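# Move the blanking panel into the shelving's empty bay

## Task

Take the blanking panel off the work bench and set it so it lies entirely within the empty bay of the parts shelving. Then open the gripper and move the robot away from it. The robot must not topple or finish leaning, and the panel must stay in the bay without the robot holding or propping it.

## Robot and tools

ROBOT. TidyBot++: a wheeled base 0.54 m long, 0.50 m wide and 0.38 m tall on four driven casters, carrying one seven-joint arm that ends in a two-finger gripper. The shoulder sits 0.12 m ahead of the base centre and 0.68 m off the floor. base_camera is fixed at the front of the base, about 0.35 m up and tilted downward. wrist_camera is a fisheye that looks along the hand. At the start the arm is folded with the hand pointing down and reaching up to 0.08 m past the front of the base.

FRAMES. Base frame: origin on the floor below the base centre, x forward, y to the left, z up. hand_pose is reported in this frame and marks the point between the finger pads. Its z axis runs out along the fingers, and the pads close along its y axis. Odometry is the base frame as it was when the scene began. Heading grows to the left and runs from -3.142 to 3.142. base_tilt is in degrees, positive when leaning forward or right. Odometry counts wheel turns, so slipping shows up as travel and drift builds over many moves.

execute_actions(actions, cameras). actions is a list holding one action, or empty to just read the state and images. An action may contain base, joints, or both, plus optional speeds. Everything in it starts together and may end at different times. base holds exactly one relative move, measured from where the base last reported itself: translate_m (metres, forward positive, -2 to 2), strafe_m (metres, left positive, -2 to 2) or rotate_rad (radians, counter-clockwise from above positive, -6.3 to 6.3). speeds caps the top speed of that move for this action only: translate_m and strafe_m 0.05 to 0.5 m/s, rotate_rad 0.1 to 1.57 rad/s, with the maximum as default. A base move that would take more than 8.667 s at its cap is rejected. joints is a single dictionary of absolute targets for the one arm, keyed by name, in radians: joint_1_rad (any angle; rotates the whole arm about vertical, positive is clockwise from above, opposite to rotate_rad), joint_2_rad (shoulder, -2.249 to 2.249), joint_3_rad (any angle, twists the upper arm), joint_4_rad (elbow, -2.579 to 2.579), joint_5_rad (any angle, twists the forearm), joint_6_rad (wrist, -2.099 to 2.099), joint_7_rad (any angle, spins the hand; pointing down, positive is counter-clockwise from above, and 1.57 makes the fingers open left and right). gripper_pos is a fraction from 0 (open, about 85 mm gap) to 1 (closed, squeezing hard). Unbounded joints go the short way, so make big turns in steps under half a revolution. Joints left out of an action may keep pushing toward older targets. Any unknown key or out-of-range value makes the whole call rejected with no motion. cameras is a list of base_camera, wrist_camera or all; leaving it out gives both, and an empty list gives none.

ARM GEOMETRY. With joint_1_rad 0, joint_3_rad 3.14 and joint_5_rad 0 (close to the start), the arm stays in the vertical x-z plane. Tilts from vertical, positive forward: upper arm (0.42 m) = joint_2_rad; forearm (0.31 m) = joint_2_rad - joint_4_rad; hand (0.31 m to the hand point) = that minus joint_6_rad. The hand point's reach ahead of the shoulder is the sum of length times sine, and its height above it the sum of length times cosine. A downward hand reaches at most about 0.94 m above the floor, and only near the base.

RESULTS. base_status and joint_status tell how each motion ended: done, off_target (stopped short and may still push), contact_stop or time_out (target dropped, holding in place), not_followed (targets withheld, usually because the arm would hit itself; a cause line follows and the gripper part still runs), limit_stop_at_motor_heat. A blocked base can read done though it stopped short. on_its_own lists uncommanded motion. motor_effort gives percent of maximum per motor, with the peak of the last action in brackets. Motor temperatures lists one value per arm joint; MOTOR HOT appears from 60 °C and an OVER-TEMPERATURE FAULT at 75 °C. ARM HIT means a hard hit on the base or the arm itself. The pictures line names the cameras in image order. With gripper_pos 1, done means empty fingers, and off_target means something is held.

OTHER TOOLS. wait(seconds, 0 to 10) commands nothing and returns state and images. zoom_image(camera, region) enlarges part of that camera's latest image; region is [x0, y0, x1, y1] in pixels from the top-left corner, at most 504 by 504. read_manual(section) only returns licence text. finished_scene(scene) ends the current scene for good and reports success, so call it only once the panel is resting in the bay and the robot has moved away.

PRECISION. Joint friction leaves the hand a centimetre or two off; to correct, send each joint its previous command plus (wanted angle minus read angle). hand_pose itself may be slightly off, so trust the images. Held objects make the arm sag; never command a joint to the angle it currently reads while carrying something.

AVOID. Driving the base while the arm is caught on anything high (about 0.8 m up or more) can topple the robot; horizontal force on a raised hand can lift wheels. Back off or retract the arm to recover a lean. Torque sensor overloads (joints 1 to 4 at 104.5 N m, 5 to 7 at 51.3 N m) freeze the arm for 10 s. Holding loads heats motors. Drops, slams, pushing through obstacles and knocking things over all count against you.

Each tool is called after "Request:" by a JSON object that holds its "method" and its "body".

## Session

Request:
{"method": "execute_actions", "body": {"actions": []}}

Scene clock: 0.00 s.
Motor temperatures (°C, as the motors report them): [33 31 28 31 41 37 44]
base_odometry: x=+0.000 y=+0.000 heading=+0.000 (m, m, rad; odometry frame)
base_tilt: forward=-0.2 right=-0.1 (deg)
base_status: not commanded
joint_positions: joint_1_rad=-0.012 joint_2_rad=-0.339 joint_3_rad=+3.175 joint_4_rad=-2.554 joint_5_rad=-0.033 joint_6_rad=-0.827 joint_7_rad=+1.547 gripper_pos=+0.000
joint_status: not commanded
motor_effort: joint_1_rad=+0 joint_2_rad=-1 joint_3_rad=-1 joint_4_rad=+13 joint_5_rad=-2 joint_6_rad=+1 joint_7_rad=-1 (%)
hand_pose: x=+0.2616 y=+0.0072 z=+0.5803 quat_wxyz=(-0.018, +0.998, -0.032, +0.049) (m; base frame)
pictures: base_camera, wrist_camera
Images, in order (width x height): base_camera 644x364, wrist_camera 644x476.

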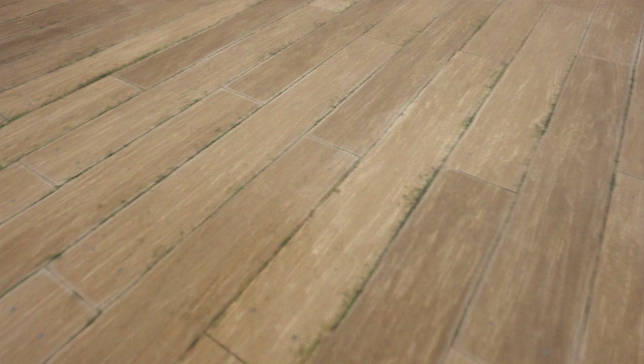

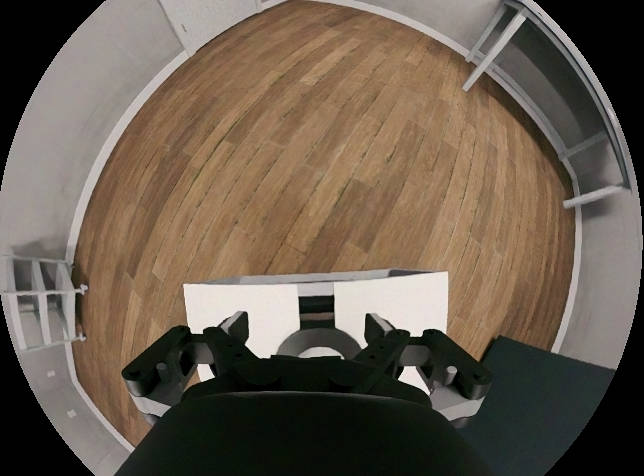

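Request:
{"method": "execute_actions", "body": {"actions": [{"joints":{"joint_6_rad":0.5,"joint_1_rad":0.9}}], "cameras": ["wrist_camera"]}}

Request:
{"method": "execute_actions", "body": {"actions": [{"joints":{"joint_1_rad":-1.4}}], "cameras": ["wrist_camera"]}}

Scene clock: 6.83 s.
Motor temperatures (°C, as the motors report them): [33 31 28 31 41 37 44]
base_odometry: x=+0.000 y=+0.000 heading=+0.000 (m, m, rad; odometry frame)
base_tilt: forward=-0.2 right=-0.1 (deg)
base_status: not commanded
joint_positions: joint_1_rad=+0.889 joint_2_rad=-0.339 joint_3_rad=+3.175 joint_4_rad=-2.554 joint_5_rad=-0.033 joint_6_rad=+0.467 joint_7_rad=+1.547 gripper_pos=+0.000
joint_status: all done
motor_effort: joint_1_rad=+1(0) joint_2_rad=-6(6) joint_3_rad=+0(0) joint_4_rad=+18(18) joint_5_rad=-1(1) joint_6_rad=+7(8) joint_7_rad=-1(2) (%)
hand_pose: x=+0.3685 y=-0.3355 z=+0.8347 quat_wxyz=(+0.271, +0.674, -0.366, +0.582) (m; base frame)
pictures: wrist_camera
camera_calibration (this result's frames):
wrist_camera: T_world_to_cam=[[-0.839704, -0.541146, -0.0453642, 0.157288], [-0.0575409, 0.171731, -0.983462, 0.960172], [0.539987, -0.823207, -0.175341, -0.193812], [0, 0, 0, 1]] pos_world=[0.29198, -0.239322, 0.917445]
Images, in order (width x height): wrist_camera 644x476.

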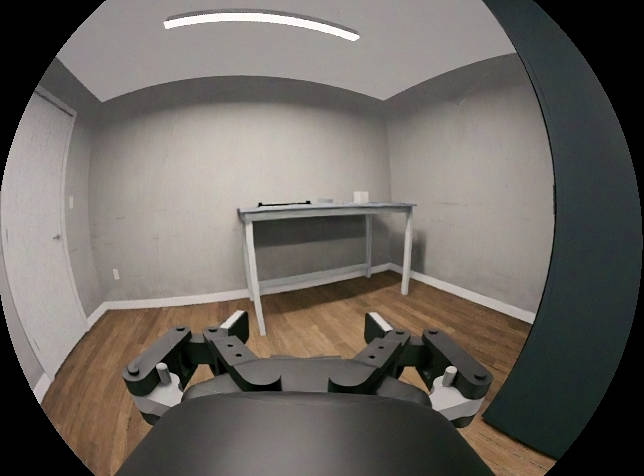

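Scene clock: 10.17 s.
Motor temperatures (°C, as the motors report them): [33 31 28 31 41 37 44]
base_odometry: x=+0.000 y=+0.000 heading=+0.000 (m, m, rad; odometry frame)
base_tilt: forward=-0.2 right=-0.1 (deg)
base_status: not commanded
joint_positions: joint_1_rad=-1.388 joint_2_rad=-0.339 joint_3_rad=+3.175 joint_4_rad=-2.554 joint_5_rad=-0.033 joint_6_rad=+0.467 joint_7_rad=+1.547 gripper_pos=+0.000
joint_status: all done
motor_effort: joint_1_rad=+1(0) joint_2_rad=-6(5) joint_3_rad=+0(0) joint_4_rad=+17(17) joint_5_rad=-1(1) joint_6_rad=+8(7) joint_7_rad=-2(1) (%)
hand_pose: x=+0.2124 y=+0.4076 z=+0.8347 quat_wxyz=(-0.415, +0.615, +0.459, +0.489) (m; base frame)
pictures: wrist_camera
camera_calibration (this result's frames):
wrist_camera: T_world_to_cam=[[0.956627, -0.287762, -0.045364, -0.0564757], [-0.0933274, -0.155217, -0.983462, 0.964431], [0.275962, 0.94504, -0.175341, -0.162393], [0, 0, 0, 1]] pos_world=[0.188848, 0.286912, 0.917445]
Images, in order (width x height): wrist_camera 644x476.

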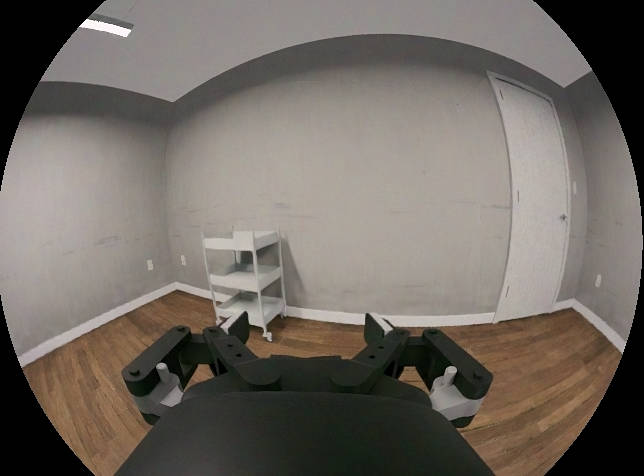

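Request:
{"method": "execute_actions", "body": {"actions": [{"joints":{"joint_1_rad":-2.9}}], "cameras": ["wrist_camera"]}}

Request:
{"method": "execute_actions", "body": {"actions": [{"joints":{"joint_1_rad":2.2}}], "cameras": ["wrist_camera"]}}

Scene clock: 14.60 s.
Motor temperatures (°C, as the motors report them): [33 31 28 31 41 37 44]
base_odometry: x=+0.000 y=+0.000 heading=+0.000 (m, m, rad; odometry frame)
base_tilt: forward=-0.2 right=-0.1 (deg)
base_status: not commanded
joint_positions: joint_1_rad=-2.888 joint_2_rad=-0.339 joint_3_rad=+3.175 joint_4_rad=-2.554 joint_5_rad=-0.033 joint_6_rad=+0.467 joint_7_rad=+1.547 gripper_pos=+0.000
joint_status: all done
motor_effort: joint_1_rad=+0(1) joint_2_rad=-6(6) joint_3_rad=+0(1) joint_4_rad=+17(17) joint_5_rad=-1(1) joint_6_rad=+7(7) joint_7_rad=-1(1) (%)
hand_pose: x=-0.2809 y=+0.1220 z=+0.8347 quat_wxyz=(-0.637, +0.137, +0.755, +0.075) (m; base frame)
pictures: wrist_camera
camera_calibration (this result's frames):
wrist_camera: T_world_to_cam=[[0.354711, 0.933875, -0.0453641, 0.0151523], [0.148227, -0.104073, -0.983462, 0.935686], [-0.923151, 0.342121, -0.175341, -0.0196982], [0, 0, 0, 1]] pos_world=[-0.162253, 0.0899689, 0.917445]
Images, in order (width x height): wrist_camera 644x476.

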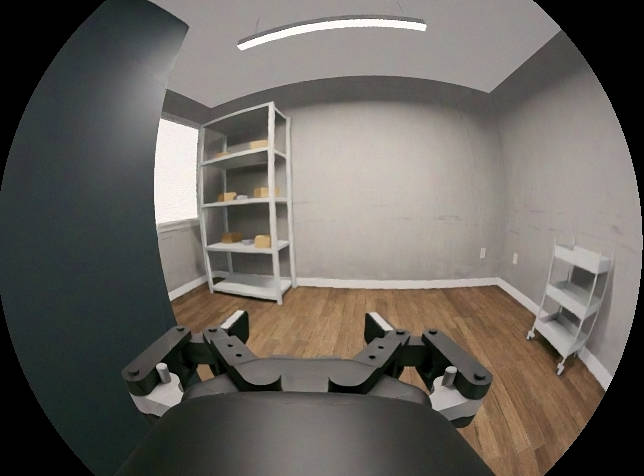

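Scene clock: 17.07 s.
Motor temperatures (°C, as the motors report them): [33 31 28 31 41 37 44]
base_odometry: x=+0.000 y=+0.000 heading=+0.000 (m, m, rad; odometry frame)
base_tilt: forward=-0.2 right=-0.1 (deg)
base_status: not commanded
joint_positions: joint_1_rad=-4.072 joint_2_rad=-0.339 joint_3_rad=+3.175 joint_4_rad=-2.554 joint_5_rad=-0.033 joint_6_rad=+0.467 joint_7_rad=+1.547 gripper_pos=+0.000
joint_status: all done
motor_effort: joint_1_rad=+2(1) joint_2_rad=-6(6) joint_3_rad=-1(0) joint_4_rad=+17(17) joint_5_rad=-1(0) joint_6_rad=+7(8) joint_7_rad=-1(1) (%)
hand_pose: x=-0.1451 y=-0.3242 z=+0.8347 quat_wxyz=(-0.571, -0.307, +0.703, -0.293) (m; base frame)
pictures: wrist_camera
camera_calibration (this result's frames):
wrist_camera: T_world_to_cam=[[-0.730542, 0.681359, -0.0453642, 0.144298], [0.152376, 0.0978973, -0.983462, 0.935192], [-0.66565, -0.725373, -0.175341, -0.0503409], [0, 0, 0, 1]] pos_world=[-0.0705949, -0.226387, 0.917445]
Images, in order (width x height): wrist_camera 644x476.

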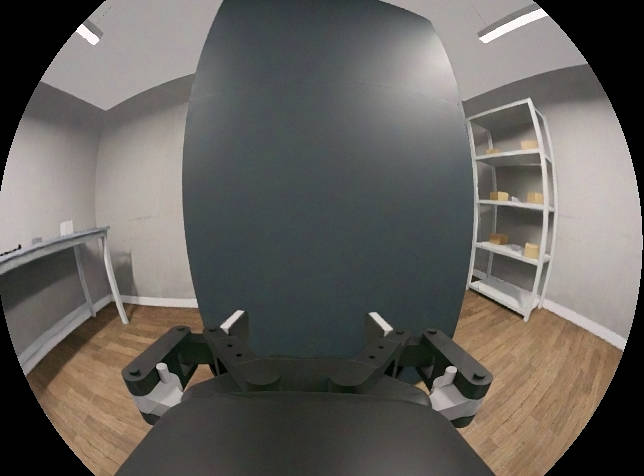

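Request:
{"method": "execute_actions", "body": {"actions": [{"base":{"rotate_rad":-0.6},"joints":{"joint_1_rad":1.0}}], "cameras": []}}

Request:
{"method": "execute_actions", "body": {"actions": [{"base":{"translate_m":0.7},"joints":{"joint_1_rad":0.0,"joint_2_rad":-0.1,"joint_4_rad":-2.0,"joint_6_rad":-0.1}}], "cameras": []}}

Request:
{"method": "execute_actions", "body": {"actions": [{"base":{"strafe_m":-0.47}}]}}

Scene clock: 29.43 s.
Motor temperatures (°C, as the motors report them): [33 31 28 31 41 37 44]
base_odometry: x=+0.000 y=+0.000 heading=-0.600 (m, m, rad; odometry frame)
base_tilt: forward=-0.2 right=-0.1 (deg)
base_status: done
joint_positions: joint_1_rad=-5.272 joint_2_rad=-0.339 joint_3_rad=+3.175 joint_4_rad=-2.554 joint_5_rad=-0.033 joint_6_rad=+0.467 joint_7_rad=+1.547 gripper_pos=+0.000
joint_status: all done
motor_effort: joint_1_rad=+0(1) joint_2_rad=-6(7) joint_3_rad=+0(0) joint_4_rad=+17(17) joint_5_rad=-1(0) joint_6_rad=+8(8) joint_7_rad=-2(1) (%)
hand_pose: x=+0.3254 y=-0.3636 z=+0.8347 quat_wxyz=(-0.306, -0.651, +0.407, -0.564) (m; base frame)
pictures: none
No camera images: the call's "cameras" was empty. Leave "cameras" out to get every camera's image.

Scene clock: 32.20 s.
Motor temperatures (°C, as the motors report them): [33 31 28 31 41 37 44]
base_odometry: x=+0.578 y=-0.396 heading=-0.600 (m, m, rad; odometry frame)
base_tilt: forward=-0.2 right=-0.1 (deg)
base_status: done
joint_positions: joint_1_rad=-6.274 joint_2_rad=-0.110 joint_3_rad=+3.175 joint_4_rad=-2.019 joint_5_rad=-0.033 joint_6_rad=-0.063 joint_7_rad=+1.547 gripper_pos=+0.000
joint_status: all done
motor_effort: joint_1_rad=+1(1) joint_2_rad=-15(18) joint_3_rad=-1(2) joint_4_rad=+19(20) joint_5_rad=-1(1) joint_6_rad=+7(7) joint_7_rad=-1(1) (%)
hand_pose: x=+0.6560 y=-0.0213 z=+0.8740 quat_wxyz=(+0.006, -0.833, +0.042, -0.552) (m; base frame)
pictures: none
No camera images: the call's "cameras" was empty. Leave "cameras" out to get every camera's image.

Scene clock: 34.50 s.
Motor temperatures (°C, as the motors report them): [33 31 28 31 41 37 44]
base_odometry: x=+0.312 y=-0.784 heading=-0.600 (m, m, rad; odometry frame)
base_tilt: forward=-0.2 right=-0.1 (deg)
base_status: done
joint_positions: joint_1_rad=-6.275 joint_2_rad=-0.110 joint_3_rad=+3.177 joint_4_rad=-2.019 joint_5_rad=-0.033 joint_6_rad=-0.064 joint_7_rad=+1.547 gripper_pos=+0.000
joint_status: not commanded
motor_effort: joint_1_rad=+1(1) joint_2_rad=-15(17) joint_3_rad=-1(2) joint_4_rad=+19(19) joint_5_rad=-2(1) joint_6_rad=+8(8) joint_7_rad=-2(1) (%)
hand_pose: x=+0.6560 y=-0.0219 z=+0.8738 quat_wxyz=(+0.006, -0.833, +0.042, -0.551) (m; base frame)
pictures: base_camera, wrist_camera
camera_calibration (this result's frames):
wrist_camera: T_world_to_cam=[[-0.112945, -0.993157, -0.029726, 0.0699079], [-0.38414, 0.0712375, -0.920523, 1.11839], [0.916341, -0.0925493, -0.389557, -0.127669], [0, 0, 0, 1]] pos_world=[0.554503, -0.0220577, 0.98185]
Images, in order (width x height): base_camera 644x364, wrist_camera 644x476.

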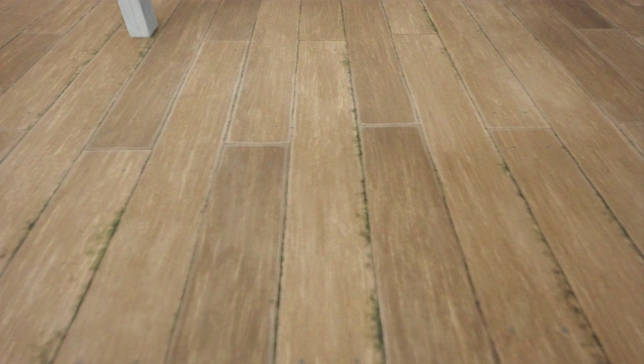

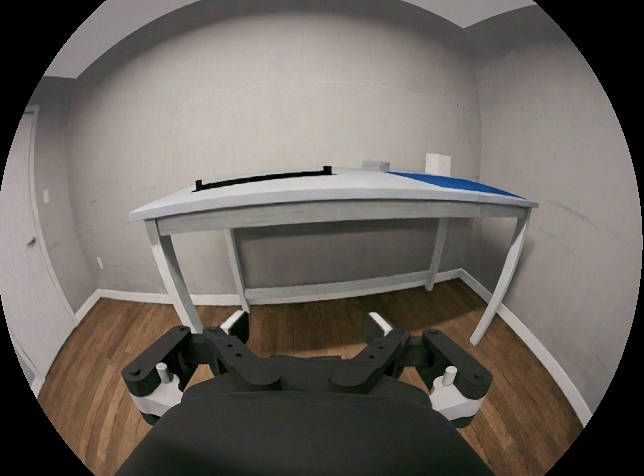

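Request:
{"method": "zoom_image", "body": {"camera": "wrist_camera", "region": [120,130,480,250]}}

Region (120, 130, 480, 250) of wrist_camera's 644x476 image, scaled by 1.400.

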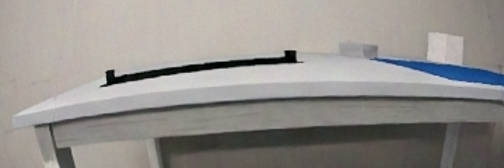

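Request:
{"method": "execute_actions", "body": {"actions": [{"base":{"translate_m":0.3},"joints":{"joint_2_rad":0.1,"joint_4_rad":-0.8,"joint_6_rad":-1.4}}], "cameras": ["wrist_camera"]}}

Scene clock: 45.10 s.
Motor temperatures (°C, as the motors report them): [33 31 28 31 41 37 44]
base_odometry: x=+0.560 y=-0.954 heading=-0.600 (m, m, rad; odometry frame)
base_tilt: forward=-0.2 right=-0.1 (deg)
base_status: done
joint_positions: joint_1_rad=-6.275 joint_2_rad=+0.081 joint_3_rad=+3.177 joint_4_rad=-0.818 joint_5_rad=-0.033 joint_6_rad=-1.364 joint_7_rad=+1.547 gripper_pos=+0.000
joint_status: all done
motor_effort: joint_1_rad=+1(0) joint_2_rad=-19(24) joint_3_rad=+0(0) joint_4_rad=+16(21) joint_5_rad=+0(1) joint_6_rad=+6(7) joint_7_rad=-1(2) (%)
hand_pose: x=+0.6390 y=-0.0099 z=+1.0983 quat_wxyz=(+0.011, -0.905, +0.026, -0.425) (m; base frame)
pictures: wrist_camera
camera_calibration (this result's frames):
wrist_camera: T_world_to_cam=[[-0.0779509, -0.996957, -0.00106767, 0.0326868], [-0.633242, 0.0503395, -0.772315, 1.31383], [0.770018, -0.0595265, -0.635239, 0.340122], [0, 0, 0, 1]] pos_world=[0.572623, -0.0133042, 1.23079]
Images, in order (width x height): wrist_camera 644x476.

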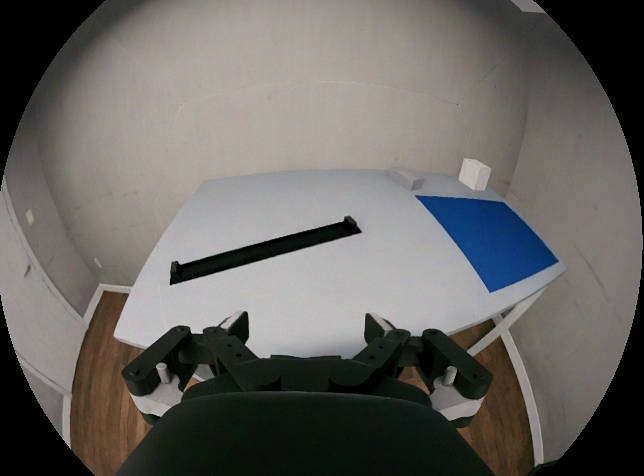

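Request:
{"method": "zoom_image", "body": {"camera": "wrist_camera", "region": [150,200,380,300]}}

Region (150, 200, 380, 300) of wrist_camera's 644x476 image, scaled by 2.191; it fills the top 219 rows of this view, and the rest is white.

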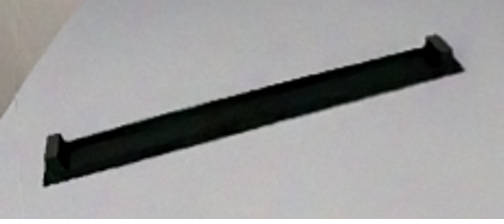

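Request:
{"method": "execute_actions", "body": {"actions": [{"base":{"strafe_m":0.09},"joints":{"joint_2_rad":0.14,"joint_4_rad":-0.86,"joint_6_rad":-1.88,"joint_7_rad":0.31}}], "cameras": []}}

Request:
{"method": "execute_actions", "body": {"actions": [{"base":{"translate_m":0.40},"speeds":{"translate_m":0.2}}]}}

Scene clock: 67.03 s.
Motor temperatures (°C, as the motors report them): [33 31 28 31 41 37 44]
base_odometry: x=+0.611 y=-0.879 heading=-0.600 (m, m, rad; odometry frame)
base_tilt: forward=-0.2 right=-0.1 (deg)
base_status: done
joint_positions: joint_1_rad=-6.282 joint_2_rad=+0.121 joint_3_rad=+3.175 joint_4_rad=-0.840 joint_5_rad=-0.033 joint_6_rad=-1.851 joint_7_rad=+0.309 gripper_pos=+0.000
joint_status: all done
motor_effort: joint_1_rad=+0(3) joint_2_rad=-19(19) joint_3_rad=-1(1) joint_4_rad=+14(16) joint_5_rad=-1(2) joint_6_rad=+3(6) joint_7_rad=-2(1) (%)
hand_pose: x=+0.5286 y=-0.0016 z=+0.9850 quat_wxyz=(+0.105, -0.791, +0.590, -0.127) (m; base frame)
pictures: none
No camera images: the call's "cameras" was empty. Leave "cameras" out to get every camera's image.

Scene clock: 69.80 s.
Motor temperatures (°C, as the motors report them): [33 31 28 31 41 37 44]
base_odometry: x=+0.941 y=-1.105 heading=-0.600 (m, m, rad; odometry frame)
base_tilt: forward=-0.2 right=-0.1 (deg)
base_status: done
joint_positions: joint_1_rad=-6.282 joint_2_rad=+0.136 joint_3_rad=+3.175 joint_4_rad=-0.841 joint_5_rad=-0.033 joint_6_rad=-1.851 joint_7_rad=+0.309 gripper_pos=+0.000
joint_status: not commanded
motor_effort: joint_1_rad=+0(0) joint_2_rad=-21(23) joint_3_rad=-1(1) joint_4_rad=+14(15) joint_5_rad=+0(2) joint_6_rad=+2(4) joint_7_rad=-1(2) (%)
hand_pose: x=+0.5331 y=-0.0016 z=+0.9785 quat_wxyz=(+0.100, -0.792, +0.590, -0.120) (m; base frame)
pictures: base_camera, wrist_camera
camera_calibration (this result's frames):
wrist_camera: T_world_to_cam=[[-0.925307, -0.288341, -0.246306, 0.725398], [-0.277496, 0.957518, -0.0784491, 0.286743], [0.258462, -0.00424067, -0.966012, 0.942529], [0, 0, 0, 1]] pos_world=[0.507178, -0.0614031, 1.11166]
Images, in order (width x height): base_camera 644x364, wrist_camera 644x476.

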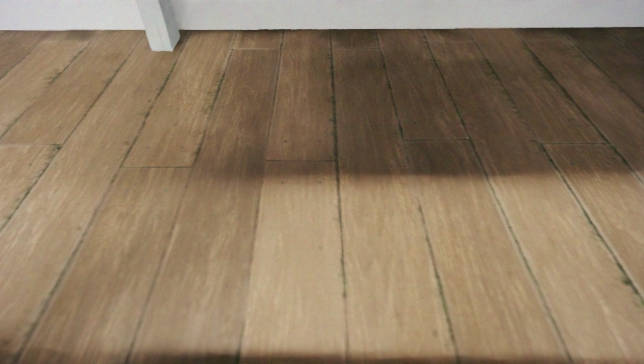

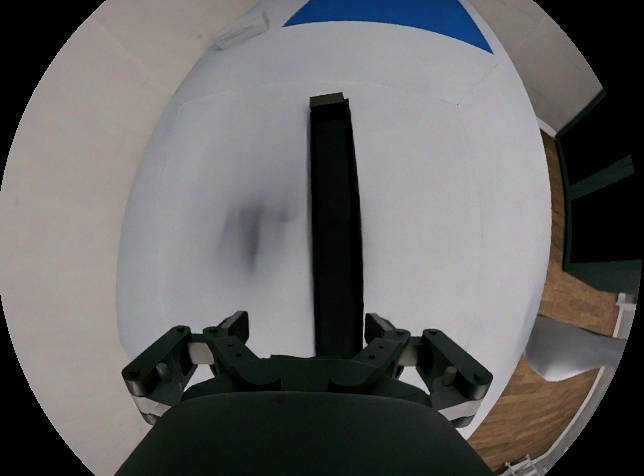

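Request:
{"method": "execute_actions", "body": {"actions": [{"joints":{"joint_2_rad":0.06,"joint_4_rad":-1.15,"joint_6_rad":-1.67}}], "cameras": ["wrist_camera"]}}

Scene clock: 80.27 s.
Motor temperatures (°C, as the motors report them): [33 31 28 31 41 37 44]
base_odometry: x=+0.941 y=-1.105 heading=-0.600 (m, m, rad; odometry frame)
base_tilt: forward=-0.2 right=-0.1 (deg)
base_status: not commanded
joint_positions: joint_1_rad=-6.282 joint_2_rad=+0.043 joint_3_rad=+3.175 joint_4_rad=-1.099 joint_5_rad=-0.033 joint_6_rad=-1.701 joint_7_rad=+0.309 gripper_pos=+0.000
joint_status: joint_4_rad off_target (ended at -1.099, target -1.150); the others done
motor_effort: joint_1_rad=+1(1) joint_2_rad=-13(20) joint_3_rad=+0(1) joint_4_rad=+11(15) joint_5_rad=-1(1) joint_6_rad=+1(2) joint_7_rad=-1(2) (%)
hand_pose: x=+0.5152 y=-0.0018 z=+0.9354 quat_wxyz=(+0.098, -0.791, +0.593, -0.113) (m; base frame)
pictures: wrist_camera
camera_calibration (this result's frames):
wrist_camera: T_world_to_cam=[[-0.930178, -0.282587, -0.234337, 0.689447], [-0.274137, 0.959242, -0.0685884, 0.267591], [0.244168, 0.000441162, -0.969733, 0.916334], [0, 0, 0, 1]] pos_world=[0.490925, -0.0622605, 1.06852]
Images, in order (width x height): wrist_camera 644x476.

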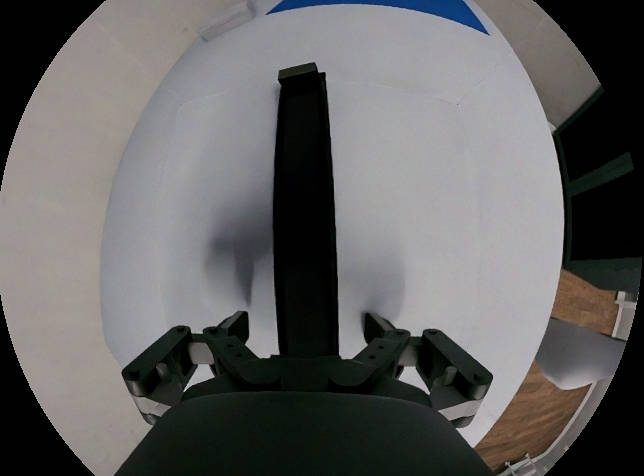

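Request:
{"method": "execute_actions", "body": {"actions": [{"joints":{"joint_2_rad":0.065,"joint_4_rad":-1.2,"joint_6_rad":-1.65,"gripper_pos":0.25}}], "cameras": ["wrist_camera"]}}

Scene clock: 83.43 s.
Motor temperatures (°C, as the motors report them): [33 31 28 31 41 37 44]
base_odometry: x=+0.941 y=-1.105 heading=-0.600 (m, m, rad; odometry frame)
base_tilt: forward=-0.2 right=-0.1 (deg)
base_status: not commanded
joint_positions: joint_1_rad=-6.282 joint_2_rad=+0.013 joint_3_rad=+3.175 joint_4_rad=-1.125 joint_5_rad=-0.033 joint_6_rad=-1.682 joint_7_rad=+0.309 gripper_pos=+0.249
joint_status: joint_2_rad off_target (ended at +0.013, target +0.065); joint_4_rad off_target (ended at -1.125, target -1.200); the others done
motor_effort: joint_1_rad=-1(1) joint_2_rad=-4(11) joint_3_rad=-2(3) joint_4_rad=+6(11) joint_5_rad=-3(3) joint_6_rad=+1(3) joint_7_rad=-1(1) (%)
hand_pose: x=+0.5086 y=-0.0018 z=+0.9394 quat_wxyz=(+0.105, -0.789, +0.592, -0.122) (m; base frame)
pictures: wrist_camera
camera_calibration (this result's frames):
wrist_camera: T_world_to_cam=[[-0.924587, -0.281952, -0.256206, 0.701992], [-0.271923, 0.959428, -0.0745357, 0.270553], [0.266827, 0.000753474, -0.963744, 0.904667], [0, 0, 0, 1]] pos_world=[0.481233, -0.0623295, 1.07189]
Images, in order (width x height): wrist_camera 644x476.

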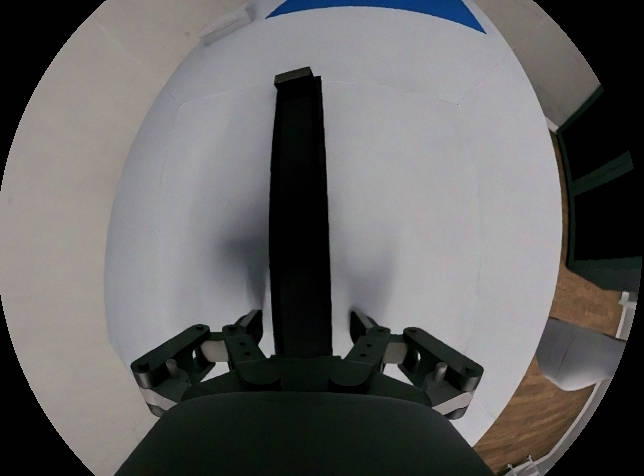

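Request:
{"method": "execute_actions", "body": {"actions": [{"joints":{"joint_2_rad":0.04,"joint_4_rad":-1.11,"joint_6_rad":-1.68,"gripper_pos":1.0}}], "cameras": ["wrist_camera"]}}

Scene clock: 88.63 s.
Motor temperatures (°C, as the motors report them): [33 31 28 31 41 37 44]
base_odometry: x=+0.941 y=-1.105 heading=-0.600 (m, m, rad; odometry frame)
base_tilt: forward=-0.2 right=-0.1 (deg)
base_status: not commanded
joint_positions: joint_1_rad=-6.282 joint_2_rad=+0.021 joint_3_rad=+3.175 joint_4_rad=-1.121 joint_5_rad=-0.033 joint_6_rad=-1.682 joint_7_rad=+0.309 gripper_pos=+0.988
joint_status: all done
motor_effort: joint_1_rad=+0(0) joint_2_rad=-14(17) joint_3_rad=-1(2) joint_4_rad=+14(14) joint_5_rad=-1(3) joint_6_rad=+2(2) joint_7_rad=-2(2) (%)
hand_pose: x=+0.5114 y=-0.0018 z=+0.9376 quat_wxyz=(+0.104, -0.790, +0.593, -0.120) (m; base frame)
pictures: wrist_camera
camera_calibration (this result's frames):
wrist_camera: T_world_to_cam=[[-0.925736, -0.281985, -0.251987, 0.700698], [-0.272259, 0.959419, -0.0734225, 0.270316], [0.262465, 0.00063595, -0.964941, 0.905551], [0, 0, 0, 1]] pos_world=[0.484581, -0.062336, 1.07022]
Images, in order (width x height): wrist_camera 644x476.

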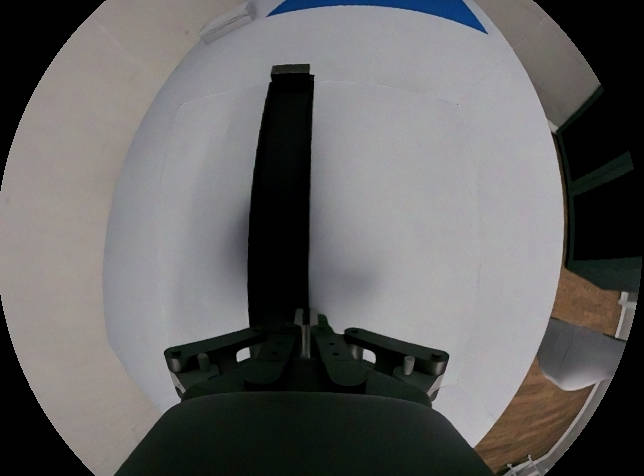

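Request:
{"method": "execute_actions", "body": {"actions": [{"joints":{"joint_2_rad":0.10,"joint_4_rad":-0.95,"joint_6_rad":-1.80}}], "cameras": []}}

Request:
{"method": "execute_actions", "body": {"actions": [{"base":{"translate_m":0.05},"speeds":{"translate_m":0.1}}], "cameras": []}}

Request:
{"method": "execute_actions", "body": {"actions": [{"joints":{"joint_2_rad":0.06,"joint_4_rad":-1.13,"joint_6_rad":-1.68}}], "cameras": ["wrist_camera"]}}

Scene clock: 96.70 s.
Motor temperatures (°C, as the motors report them): [33 31 28 31 41 37 44]
base_odometry: x=+0.941 y=-1.105 heading=-0.600 (m, m, rad; odometry frame)
base_tilt: forward=-0.2 right=-0.1 (deg)
base_status: not commanded
joint_positions: joint_1_rad=-6.282 joint_2_rad=+0.087 joint_3_rad=+3.175 joint_4_rad=-0.974 joint_5_rad=-0.033 joint_6_rad=-1.766 joint_7_rad=+0.309 gripper_pos=+0.988
joint_status: all done
motor_effort: joint_1_rad=+0(1) joint_2_rad=-20(20) joint_3_rad=-1(0) joint_4_rad=+16(16) joint_5_rad=-1(1) joint_6_rad=+3(3) joint_7_rad=-2(1) (%)
hand_pose: x=+0.5267 y=-0.0018 z=+0.9587 quat_wxyz=(+0.102, -0.791, +0.591, -0.120) (m; base frame)
pictures: none
No camera images: the call's "cameras" was empty. Leave "cameras" out to get every camera's image.

Scene clock: 97.73 s.
Motor temperatures (°C, as the motors report them): [33 31 28 31 41 37 44]
base_odometry: x=+0.983 y=-1.133 heading=-0.600 (m, m, rad; odometry frame)
base_tilt: forward=-0.2 right=-0.1 (deg)
base_status: done
joint_positions: joint_1_rad=-6.282 joint_2_rad=+0.098 joint_3_rad=+3.175 joint_4_rad=-0.974 joint_5_rad=-0.033 joint_6_rad=-1.768 joint_7_rad=+0.309 gripper_pos=+0.988
joint_status: not commanded
motor_effort: joint_1_rad=+0(1) joint_2_rad=-20(23) joint_3_rad=-2(1) joint_4_rad=+15(16) joint_5_rad=-1(2) joint_6_rad=+2(4) joint_7_rad=-2(2) (%)
hand_pose: x=+0.5293 y=-0.0018 z=+0.9540 quat_wxyz=(+0.098, -0.792, +0.592, -0.115) (m; base frame)
pictures: none
No camera images: the call's "cameras" was empty. Leave "cameras" out to get every camera's image.

Scene clock: 98.87 s.
Motor temperatures (°C, as the motors report them): [33 31 28 31 41 37 44]
base_odometry: x=+0.983 y=-1.133 heading=-0.600 (m, m, rad; odometry frame)
base_tilt: forward=-0.2 right=-0.1 (deg)
base_status: not commanded
joint_positions: joint_1_rad=-6.282 joint_2_rad=+0.051 joint_3_rad=+3.175 joint_4_rad=-1.084 joint_5_rad=-0.033 joint_6_rad=-1.703 joint_7_rad=+0.309 gripper_pos=+0.988
joint_status: joint_4_rad off_target (ended at -1.084, target -1.130); the others done
motor_effort: joint_1_rad=+1(1) joint_2_rad=-14(21) joint_3_rad=-1(1) joint_4_rad=+11(16) joint_5_rad=+0(1) joint_6_rad=+0(4) joint_7_rad=-2(3) (%)
hand_pose: x=+0.5189 y=-0.0019 z=+0.9375 quat_wxyz=(+0.099, -0.791, +0.593, -0.115) (m; base frame)
pictures: wrist_camera
camera_calibration (this result's frames):
wrist_camera: T_world_to_cam=[[-0.929184, -0.282784, -0.238013, 0.696383], [-0.273946, 0.959184, -0.0701441, 0.270188], [0.248134, 0.0000260655, -0.968726, 0.914461], [0, 0, 0, 1]] pos_world=[0.494177, -0.062258, 1.07056]
Images, in order (width x height): wrist_camera 644x476.

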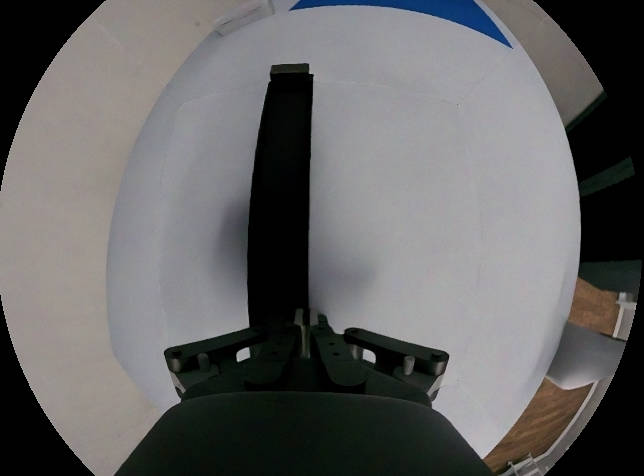

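Request:
{"method": "execute_actions", "body": {"actions": [{"joints":{"joint_2_rad":0.14,"joint_4_rad":-0.78,"joint_6_rad":-1.88}}], "cameras": ["wrist_camera"]}}

Scene clock: 102.60 s.
Motor temperatures (°C, as the motors report them): [33 31 28 31 41 37 44]
base_odometry: x=+0.983 y=-1.133 heading=-0.600 (m, m, rad; odometry frame)
base_tilt: forward=-0.2 right=-0.1 (deg)
base_status: not commanded
joint_positions: joint_1_rad=-6.282 joint_2_rad=+0.125 joint_3_rad=+3.175 joint_4_rad=-0.801 joint_5_rad=-0.033 joint_6_rad=-1.846 joint_7_rad=+0.309 gripper_pos=+0.988
joint_status: all done
motor_effort: joint_1_rad=+0(1) joint_2_rad=-20(22) joint_3_rad=+0(0) joint_4_rad=+15(17) joint_5_rad=+0(1) joint_6_rad=+3(3) joint_7_rad=-1(2) (%)
hand_pose: x=+0.5355 y=-0.0018 z=+0.9980 quat_wxyz=(+0.116, -0.788, +0.587, -0.143) (m; base frame)
pictures: wrist_camera
camera_calibration (this result's frames):
wrist_camera: T_world_to_cam=[[-0.910045, -0.288778, -0.297363, 0.775177], [-0.272673, 0.95738, -0.0952552, 0.303246], [0.312197, -0.00560372, -0.950001, 0.915939], [0, 0, 0, 1]] pos_world=[0.50218, -0.0613349, 1.12954]
Images, in order (width x height): wrist_camera 644x476.

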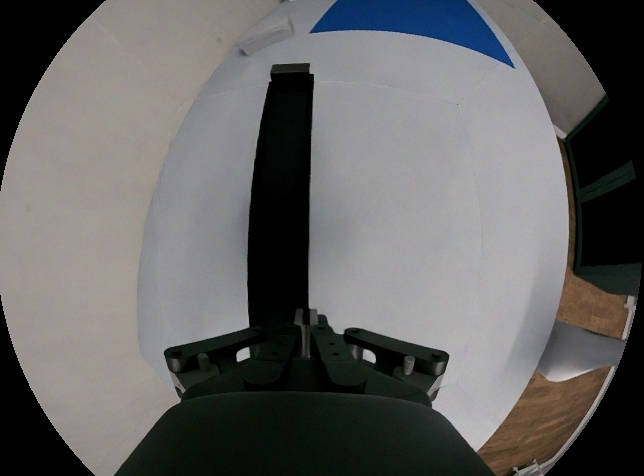

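Request:
{"method": "execute_actions", "body": {"actions": [{"base":{"translate_m":-0.9},"speeds":{"translate_m":0.35}}], "cameras": []}}

Request:
{"method": "execute_actions", "body": {"actions": [{"base":{"strafe_m":0.35},"joints":{"joint_2_rad":0.0,"joint_4_rad":-1.3,"joint_6_rad":-0.6,"joint_7_rad":1.57}}], "cameras": []}}

Request:
{"method": "execute_actions", "body": {"actions": [{"base":{"rotate_rad":3.14},"speeds":{"rotate_rad":0.8}}]}}

Scene clock: 114.70 s.
Motor temperatures (°C, as the motors report them): [33 31 28 32 41 37 44]
base_odometry: x=+0.240 y=-0.625 heading=-0.600 (m, m, rad; odometry frame)
base_tilt: forward=-0.2 right=-0.1 (deg)
base_status: done
joint_positions: joint_1_rad=-6.282 joint_2_rad=+0.141 joint_3_rad=+3.175 joint_4_rad=-0.801 joint_5_rad=-0.033 joint_6_rad=-1.849 joint_7_rad=+0.309 gripper_pos=+0.988
joint_status: not commanded
motor_effort: joint_1_rad=+1(3) joint_2_rad=-21(24) joint_3_rad=-1(2) joint_4_rad=+14(16) joint_5_rad=-2(0) joint_6_rad=+3(4) joint_7_rad=-1(1) (%)
hand_pose: x=+0.5397 y=-0.0017 z=+0.9911 quat_wxyz=(+0.111, -0.790, +0.588, -0.136) (m; base frame)
pictures: none
No camera images: the call's "cameras" was empty. Leave "cameras" out to get every camera's image.

Scene clock: 116.73 s.
Motor temperatures (°C, as the motors report them): [33 31 28 32 41 37 44]
base_odometry: x=+0.437 y=-0.336 heading=-0.600 (m, m, rad; odometry frame)
base_tilt: forward=-0.2 right=-0.1 (deg)
base_status: done
joint_positions: joint_1_rad=-6.286 joint_2_rad=+0.025 joint_3_rad=+3.173 joint_4_rad=-1.285 joint_5_rad=-0.033 joint_6_rad=-0.637 joint_7_rad=+1.554 gripper_pos=+0.988
joint_status: all done
motor_effort: joint_1_rad=+1(3) joint_2_rad=-22(23) joint_3_rad=+0(3) joint_4_rad=+21(21) joint_5_rad=-1(2) joint_6_rad=+8(8) joint_7_rad=-1(2) (%)
hand_pose: x=+0.7232 y=-0.0093 z=+1.0693 quat_wxyz=(+0.012, -0.826, +0.024, -0.562) (m; base frame)
pictures: none
No camera images: the call's "cameras" was empty. Leave "cameras" out to get every camera's image.

Scene clock: 121.50 s.
Motor temperatures (°C, as the motors report them): [33 31 28 32 41 37 44]
base_odometry: x=+0.437 y=-0.336 heading=+2.540 (m, m, rad; odometry frame)
base_tilt: forward=-0.2 right=-0.1 (deg)
base_status: done
joint_positions: joint_1_rad=-6.286 joint_2_rad=+0.025 joint_3_rad=+3.172 joint_4_rad=-1.285 joint_5_rad=-0.033 joint_6_rad=-0.637 joint_7_rad=+1.554 gripper_pos=+0.988
joint_status: not commanded
motor_effort: joint_1_rad=+1(2) joint_2_rad=-22(24) joint_3_rad=+0(4) joint_4_rad=+21(21) joint_5_rad=-1(3) joint_6_rad=+8(8) joint_7_rad=-1(2) (%)
hand_pose: x=+0.7231 y=-0.0089 z=+1.0694 quat_wxyz=(+0.012, -0.826, +0.024, -0.563) (m; base frame)
pictures: base_camera, wrist_camera
camera_calibration (this result's frames):
wrist_camera: T_world_to_cam=[[-0.0758705, -0.99689, -0.0213067, 0.0603482], [-0.361603, 0.0474218, -0.931125, 1.31813], [0.92924, -0.0629404, -0.364077, -0.148118], [0, 0, 0, 1]] pos_world=[0.618856, -0.0116701, 1.1747]
Images, in order (width x height): base_camera 644x364, wrist_camera 644x476.

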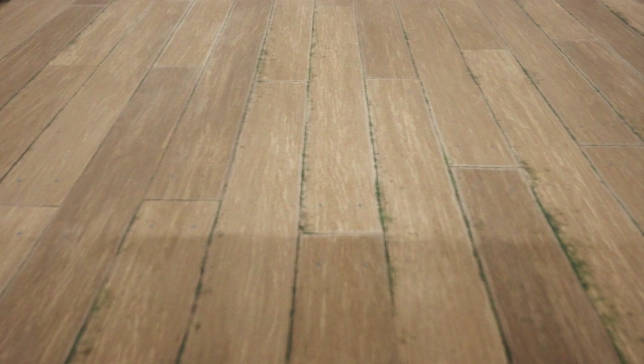

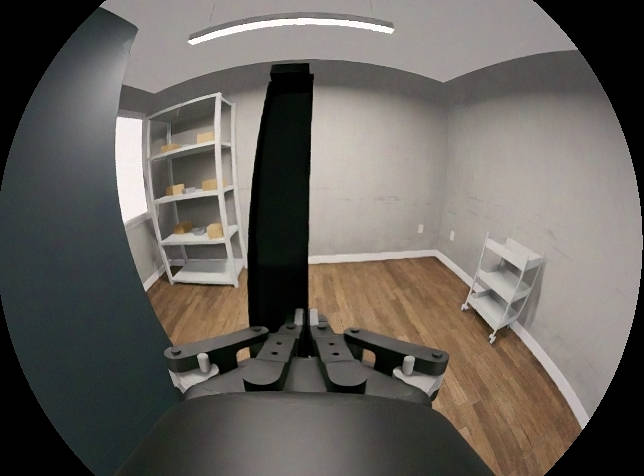

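Request:
{"method": "execute_actions", "body": {"actions": [{"base":{"translate_m":-0.55}}], "cameras": []}}

Request:
{"method": "execute_actions", "body": {"actions": [{"base":{"strafe_m":0.9},"joints":{"joint_7_rad":0.15,"joint_2_rad":-0.3,"joint_4_rad":-1.9,"joint_6_rad":-0.1}}]}}

Scene clock: 133.00 s.
Motor temperatures (°C, as the motors report them): [33 31 28 32 41 37 44]
base_odometry: x=+0.891 y=-0.647 heading=+2.541 (m, m, rad; odometry frame)
base_tilt: forward=-0.2 right=-0.1 (deg)
base_status: done
joint_positions: joint_1_rad=-6.286 joint_2_rad=+0.007 joint_3_rad=+3.172 joint_4_rad=-1.287 joint_5_rad=-0.033 joint_6_rad=-0.636 joint_7_rad=+1.554 gripper_pos=+0.988
joint_status: not commanded
motor_effort: joint_1_rad=+0(0) joint_2_rad=-21(27) joint_3_rad=+1(0) joint_4_rad=+20(22) joint_5_rad=-1(2) joint_6_rad=+8(9) joint_7_rad=-1(2) (%)
hand_pose: x=+0.7161 y=-0.0089 z=+1.0787 quat_wxyz=(+0.013, -0.822, +0.024, -0.569) (m; base frame)
pictures: none
No camera images: the call's "cameras" was empty. Leave "cameras" out to get every camera's image.

Scene clock: 136.17 s.
Motor temperatures (°C, as the motors report them): [33 31 28 32 41 37 44]
base_odometry: x=+0.383 y=-1.390 heading=+2.541 (m, m, rad; odometry frame)
base_tilt: forward=-0.2 right=-0.1 (deg)
base_status: done
joint_positions: joint_1_rad=-6.285 joint_2_rad=-0.278 joint_3_rad=+3.172 joint_4_rad=-1.887 joint_5_rad=-0.033 joint_6_rad=-0.143 joint_7_rad=+0.167 gripper_pos=+0.988
joint_status: all done
motor_effort: joint_1_rad=+0(2) joint_2_rad=-12(23) joint_3_rad=+0(3) joint_4_rad=+22(21) joint_5_rad=-1(2) joint_6_rad=+8(9) joint_7_rad=-1(1) (%)
hand_pose: x=+0.6241 y=-0.0139 z=+1.0181 quat_wxyz=(+0.418, -0.571, +0.514, -0.484) (m; base frame)
pictures: base_camera, wrist_camera
camera_calibration (this result's frames):
wrist_camera: T_world_to_cam=[[-0.237115, -0.124763, -0.963437, 1.1187], [0.00227321, 0.991645, -0.128975, 0.204203], [0.971479, -0.032772, -0.23485, -0.232649], [0, 0, 0, 1]] pos_world=[0.490809, -0.0705502, 1.04949]
Images, in order (width x height): base_camera 644x364, wrist_camera 644x476.

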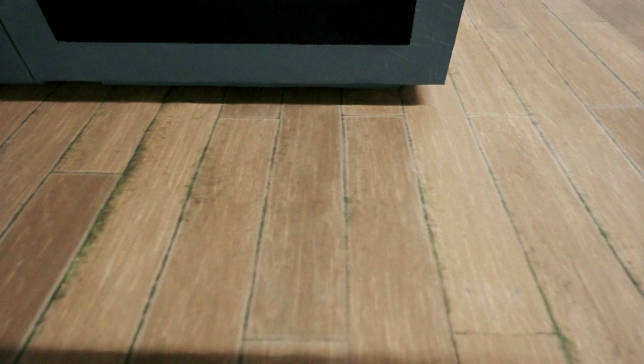

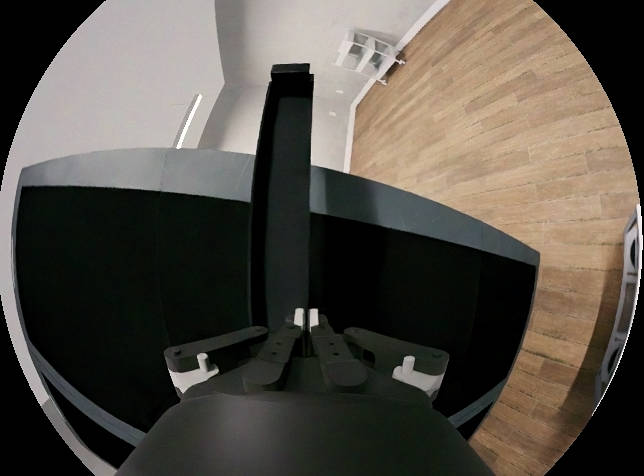

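Request:
{"method": "execute_actions", "body": {"actions": [{"base":{"translate_m":-0.2},"joints":{"joint_7_rad":1.57,"joint_1_rad":-0.35,"joint_2_rad":-0.6,"joint_4_rad":-2.2,"joint_6_rad":0.1}}], "cameras": ["wrist_camera"]}}

Scene clock: 140.80 s.
Motor temperatures (°C, as the motors report them): [33 31 28 32 41 37 44]
base_odometry: x=+0.548 y=-1.503 heading=+2.541 (m, m, rad; odometry frame)
base_tilt: forward=-0.2 right=-0.1 (deg)
base_status: done
joint_positions: joint_1_rad=-6.623 joint_2_rad=-0.584 joint_3_rad=+3.173 joint_4_rad=-2.187 joint_5_rad=-0.033 joint_6_rad=+0.056 joint_7_rad=+1.564 gripper_pos=+0.988
joint_status: all done
motor_effort: joint_1_rad=+1(0) joint_2_rad=-1(17) joint_3_rad=+0(1) joint_4_rad=+22(22) joint_5_rad=-1(1) joint_6_rad=+8(9) joint_7_rad=-2(0) (%)
hand_pose: x=+0.4950 y=+0.1166 z=+1.0303 quat_wxyz=(+0.131, -0.693, -0.089, -0.703) (m; base frame)
pictures: wrist_camera
camera_calibration (this result's frames):
wrist_camera: T_world_to_cam=[[0.253227, -0.965937, -0.0533057, 0.0337683], [0.0114636, 0.0580939, -0.998245, 1.07649], [0.967339, 0.252172, 0.0257841, -0.399804], [0, 0, 0, 1]] pos_world=[0.365855, 0.0708998, 1.08671]
Images, in order (width x height): wrist_camera 644x476.

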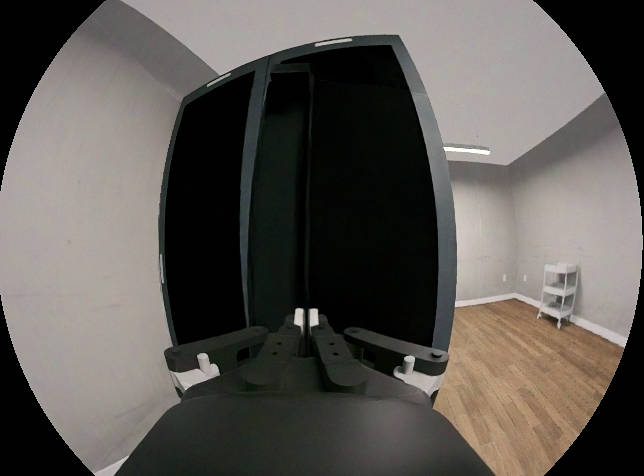

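Request:
{"method": "execute_actions", "body": {"actions": [{"base":{"strafe_m":-0.7},"joints":{"joint_1_rad":-0.02}}], "cameras": []}}

Request:
{"method": "execute_actions", "body": {"actions": [{"base":{"translate_m":2.0}}]}}

Scene clock: 147.67 s.
Motor temperatures (°C, as the motors report them): [33 31 28 32 41 37 44]
base_odometry: x=+0.944 y=-0.925 heading=+2.541 (m, m, rad; odometry frame)
base_tilt: forward=-0.2 right=-0.1 (deg)
base_status: done
joint_positions: joint_1_rad=-6.314 joint_2_rad=-0.584 joint_3_rad=+3.173 joint_4_rad=-2.188 joint_5_rad=-0.033 joint_6_rad=+0.058 joint_7_rad=+1.564 gripper_pos=+0.988
joint_status: all done
motor_effort: joint_1_rad=+1(1) joint_2_rad=-2(3) joint_3_rad=+0(2) joint_4_rad=+21(22) joint_5_rad=-1(1) joint_6_rad=+9(8) joint_7_rad=-1(2) (%)
hand_pose: x=+0.5127 y=-0.0037 z=+1.0306 quat_wxyz=(+0.021, -0.698, +0.019, -0.716) (m; base frame)
pictures: none
No camera images: the call's "cameras" was empty. Leave "cameras" out to get every camera's image.

Scene clock: 153.03 s.
Motor temperatures (°C, as the motors report them): [33 31 28 32 41 37 44]
base_odometry: x=-0.706 y=+0.206 heading=+2.541 (m, m, rad; odometry frame)
base_tilt: forward=-0.2 right=-0.1 (deg)
base_status: done
joint_positions: joint_1_rad=-6.314 joint_2_rad=-0.588 joint_3_rad=+3.173 joint_4_rad=-2.188 joint_5_rad=-0.033 joint_6_rad=+0.060 joint_7_rad=+1.564 gripper_pos=+0.988
joint_status: not commanded
motor_effort: joint_1_rad=+0(1) joint_2_rad=-2(5) joint_3_rad=+0(0) joint_4_rad=+21(22) joint_5_rad=-2(1) joint_6_rad=+9(9) joint_7_rad=-1(1) (%)
hand_pose: x=+0.5114 y=-0.0038 z=+1.0322 quat_wxyz=(+0.021, -0.696, +0.020, -0.717) (m; base frame)
pictures: base_camera, wrist_camera
camera_calibration (this result's frames):
wrist_camera: T_world_to_cam=[[-0.0531014, -0.997122, -0.0541082, 0.0708074], [0.0348278, 0.0523024, -0.998024, 1.07306], [0.997982, -0.0548809, 0.0319502, -0.408477], [0, 0, 0, 1]] pos_world=[0.374041, -0.00793758, 1.08782]
Images, in order (width x height): base_camera 644x364, wrist_camera 644x476.

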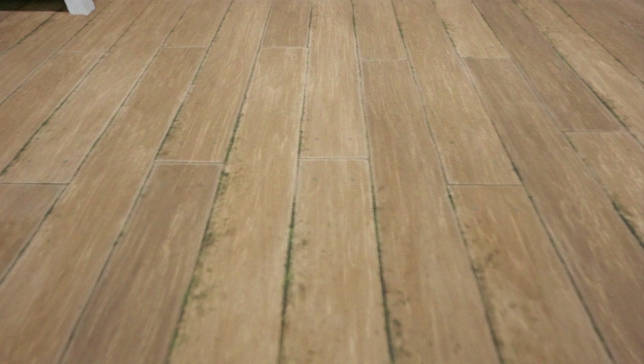

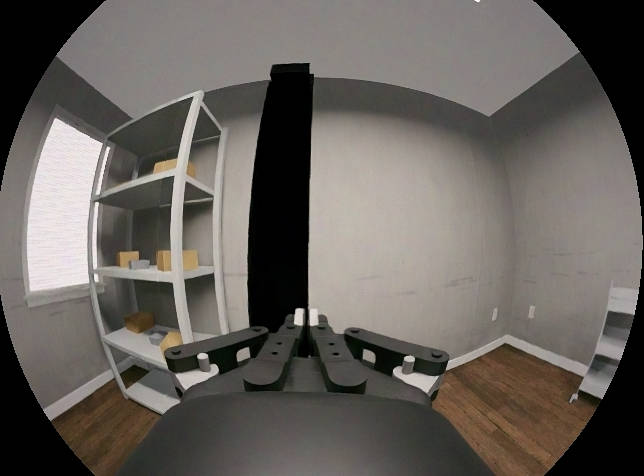

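Request:
{"method": "execute_actions", "body": {"actions": [{"base":{"translate_m":0.25}}], "cameras": []}}

Request:
{"method": "execute_actions", "body": {"actions": [{"base":{"strafe_m":1.0},"speeds":{"strafe_m":0.3},"joints":{"joint_2_rad":-0.2,"joint_4_rad":-2.2,"joint_6_rad":-0.2,"joint_7_rad":0.05}}]}}

Scene clock: 158.47 s.
Motor temperatures (°C, as the motors report them): [33 31 28 32 41 37 44]
base_odometry: x=-0.912 y=+0.348 heading=+2.540 (m, m, rad; odometry frame)
base_tilt: forward=-0.2 right=-0.1 (deg)
base_status: done
joint_positions: joint_1_rad=-6.314 joint_2_rad=-0.589 joint_3_rad=+3.173 joint_4_rad=-2.188 joint_5_rad=-0.033 joint_6_rad=+0.060 joint_7_rad=+1.564 gripper_pos=+0.988
joint_status: not commanded
motor_effort: joint_1_rad=+0(1) joint_2_rad=-2(4) joint_3_rad=+0(0) joint_4_rad=+21(22) joint_5_rad=-1(1) joint_6_rad=+9(9) joint_7_rad=-1(1) (%)
hand_pose: x=+0.5111 y=-0.0038 z=+1.0325 quat_wxyz=(+0.021, -0.696, +0.020, -0.718) (m; base frame)
pictures: none
No camera images: the call's "cameras" was empty. Leave "cameras" out to get every camera's image.

Scene clock: 162.77 s.
Motor temperatures (°C, as the motors report them): [33 31 28 32 41 37 44]
base_odometry: x=-1.478 y=-0.477 heading=+2.540 (m, m, rad; odometry frame)
base_tilt: forward=-0.2 right=-0.1 (deg)
base_status: done
joint_positions: joint_1_rad=-6.314 joint_2_rad=-0.203 joint_3_rad=+3.174 joint_4_rad=-2.189 joint_5_rad=-0.033 joint_6_rad=-0.172 joint_7_rad=+0.059 gripper_pos=+0.988
joint_status: all done
motor_effort: joint_1_rad=+0(2) joint_2_rad=-13(15) joint_3_rad=-1(1) joint_4_rad=+19(22) joint_5_rad=+0(1) joint_6_rad=+7(8) joint_7_rad=-1(1) (%)
hand_pose: x=+0.5815 y=+0.0019 z=+0.7949 quat_wxyz=(+0.333, -0.631, +0.615, -0.335) (m; base frame)
pictures: base_camera, wrist_camera
camera_calibration (this result's frames):
wrist_camera: T_world_to_cam=[[-0.599593, -0.0260956, -0.79988, 0.976052], [-0.017316, 0.999657, -0.0196331, 0.0842295], [0.800118, 0.00207883, -0.599839, 0.146587], [0, 0, 0, 1]] pos_world=[0.469405, -0.0590347, 0.870307]
Images, in order (width x height): base_camera 644x364, wrist_camera 644x476.

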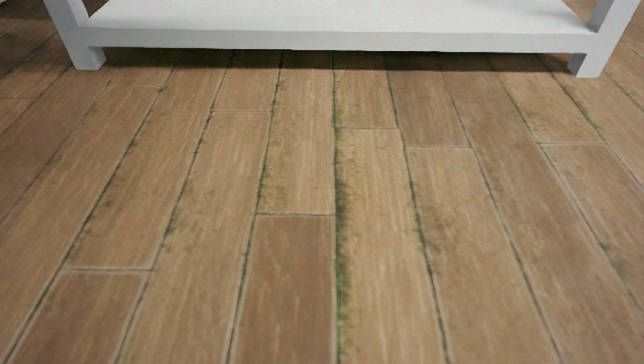

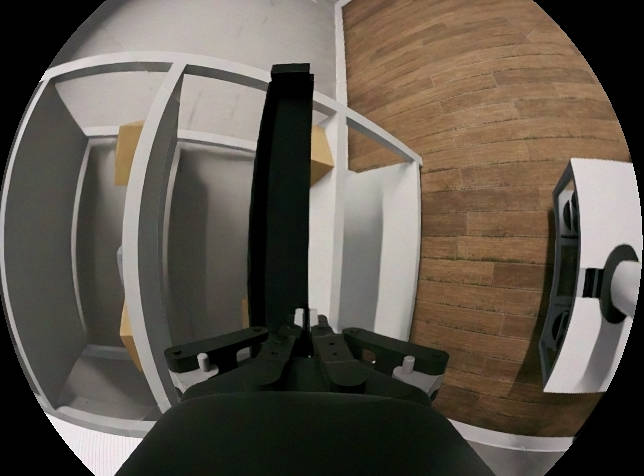

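Request:
{"method": "execute_actions", "body": {"actions": [{"base":{"translate_m":-0.2},"joints":{"joint_2_rad":0.7,"joint_4_rad":-1.7,"joint_6_rad":0.0,"joint_7_rad":0.0}}], "cameras": []}}

Request:
{"method": "execute_actions", "body": {"actions": [{"joints":{"joint_2_rad":1.5,"joint_4_rad":-1.35,"joint_6_rad":0.4}}]}}

Scene clock: 177.47 s.
Motor temperatures (°C, as the motors report them): [33 31 28 32 41 37 44]
base_odometry: x=-1.451 y=-0.493 heading=+2.543 (m, m, rad; odometry frame)
base_tilt: forward=-0.2 right=-0.1 (deg)
base_status: translate_m time_out (by the wheels' count: -0.031 of -0.200)
joint_positions: joint_1_rad=-6.311 joint_2_rad=+0.700 joint_3_rad=+3.174 joint_4_rad=-1.722 joint_5_rad=-0.033 joint_6_rad=-0.036 joint_7_rad=+0.024 gripper_pos=+0.988
joint_status: all done
motor_effort: joint_1_rad=+1(7) joint_2_rad=-38(52) joint_3_rad=+0(8) joint_4_rad=+14(22) joint_5_rad=-1(0) joint_6_rad=+5(8) joint_7_rad=-1(1) (%)
hand_pose: x=+0.7940 y=+0.0005 z=+0.5254 quat_wxyz=(+0.232, -0.667, +0.666, -0.242) (m; base frame)
pictures: none
No camera images: the call's "cameras" was empty. Leave "cameras" out to get every camera's image.

not run: a stop came earlier in this reply.


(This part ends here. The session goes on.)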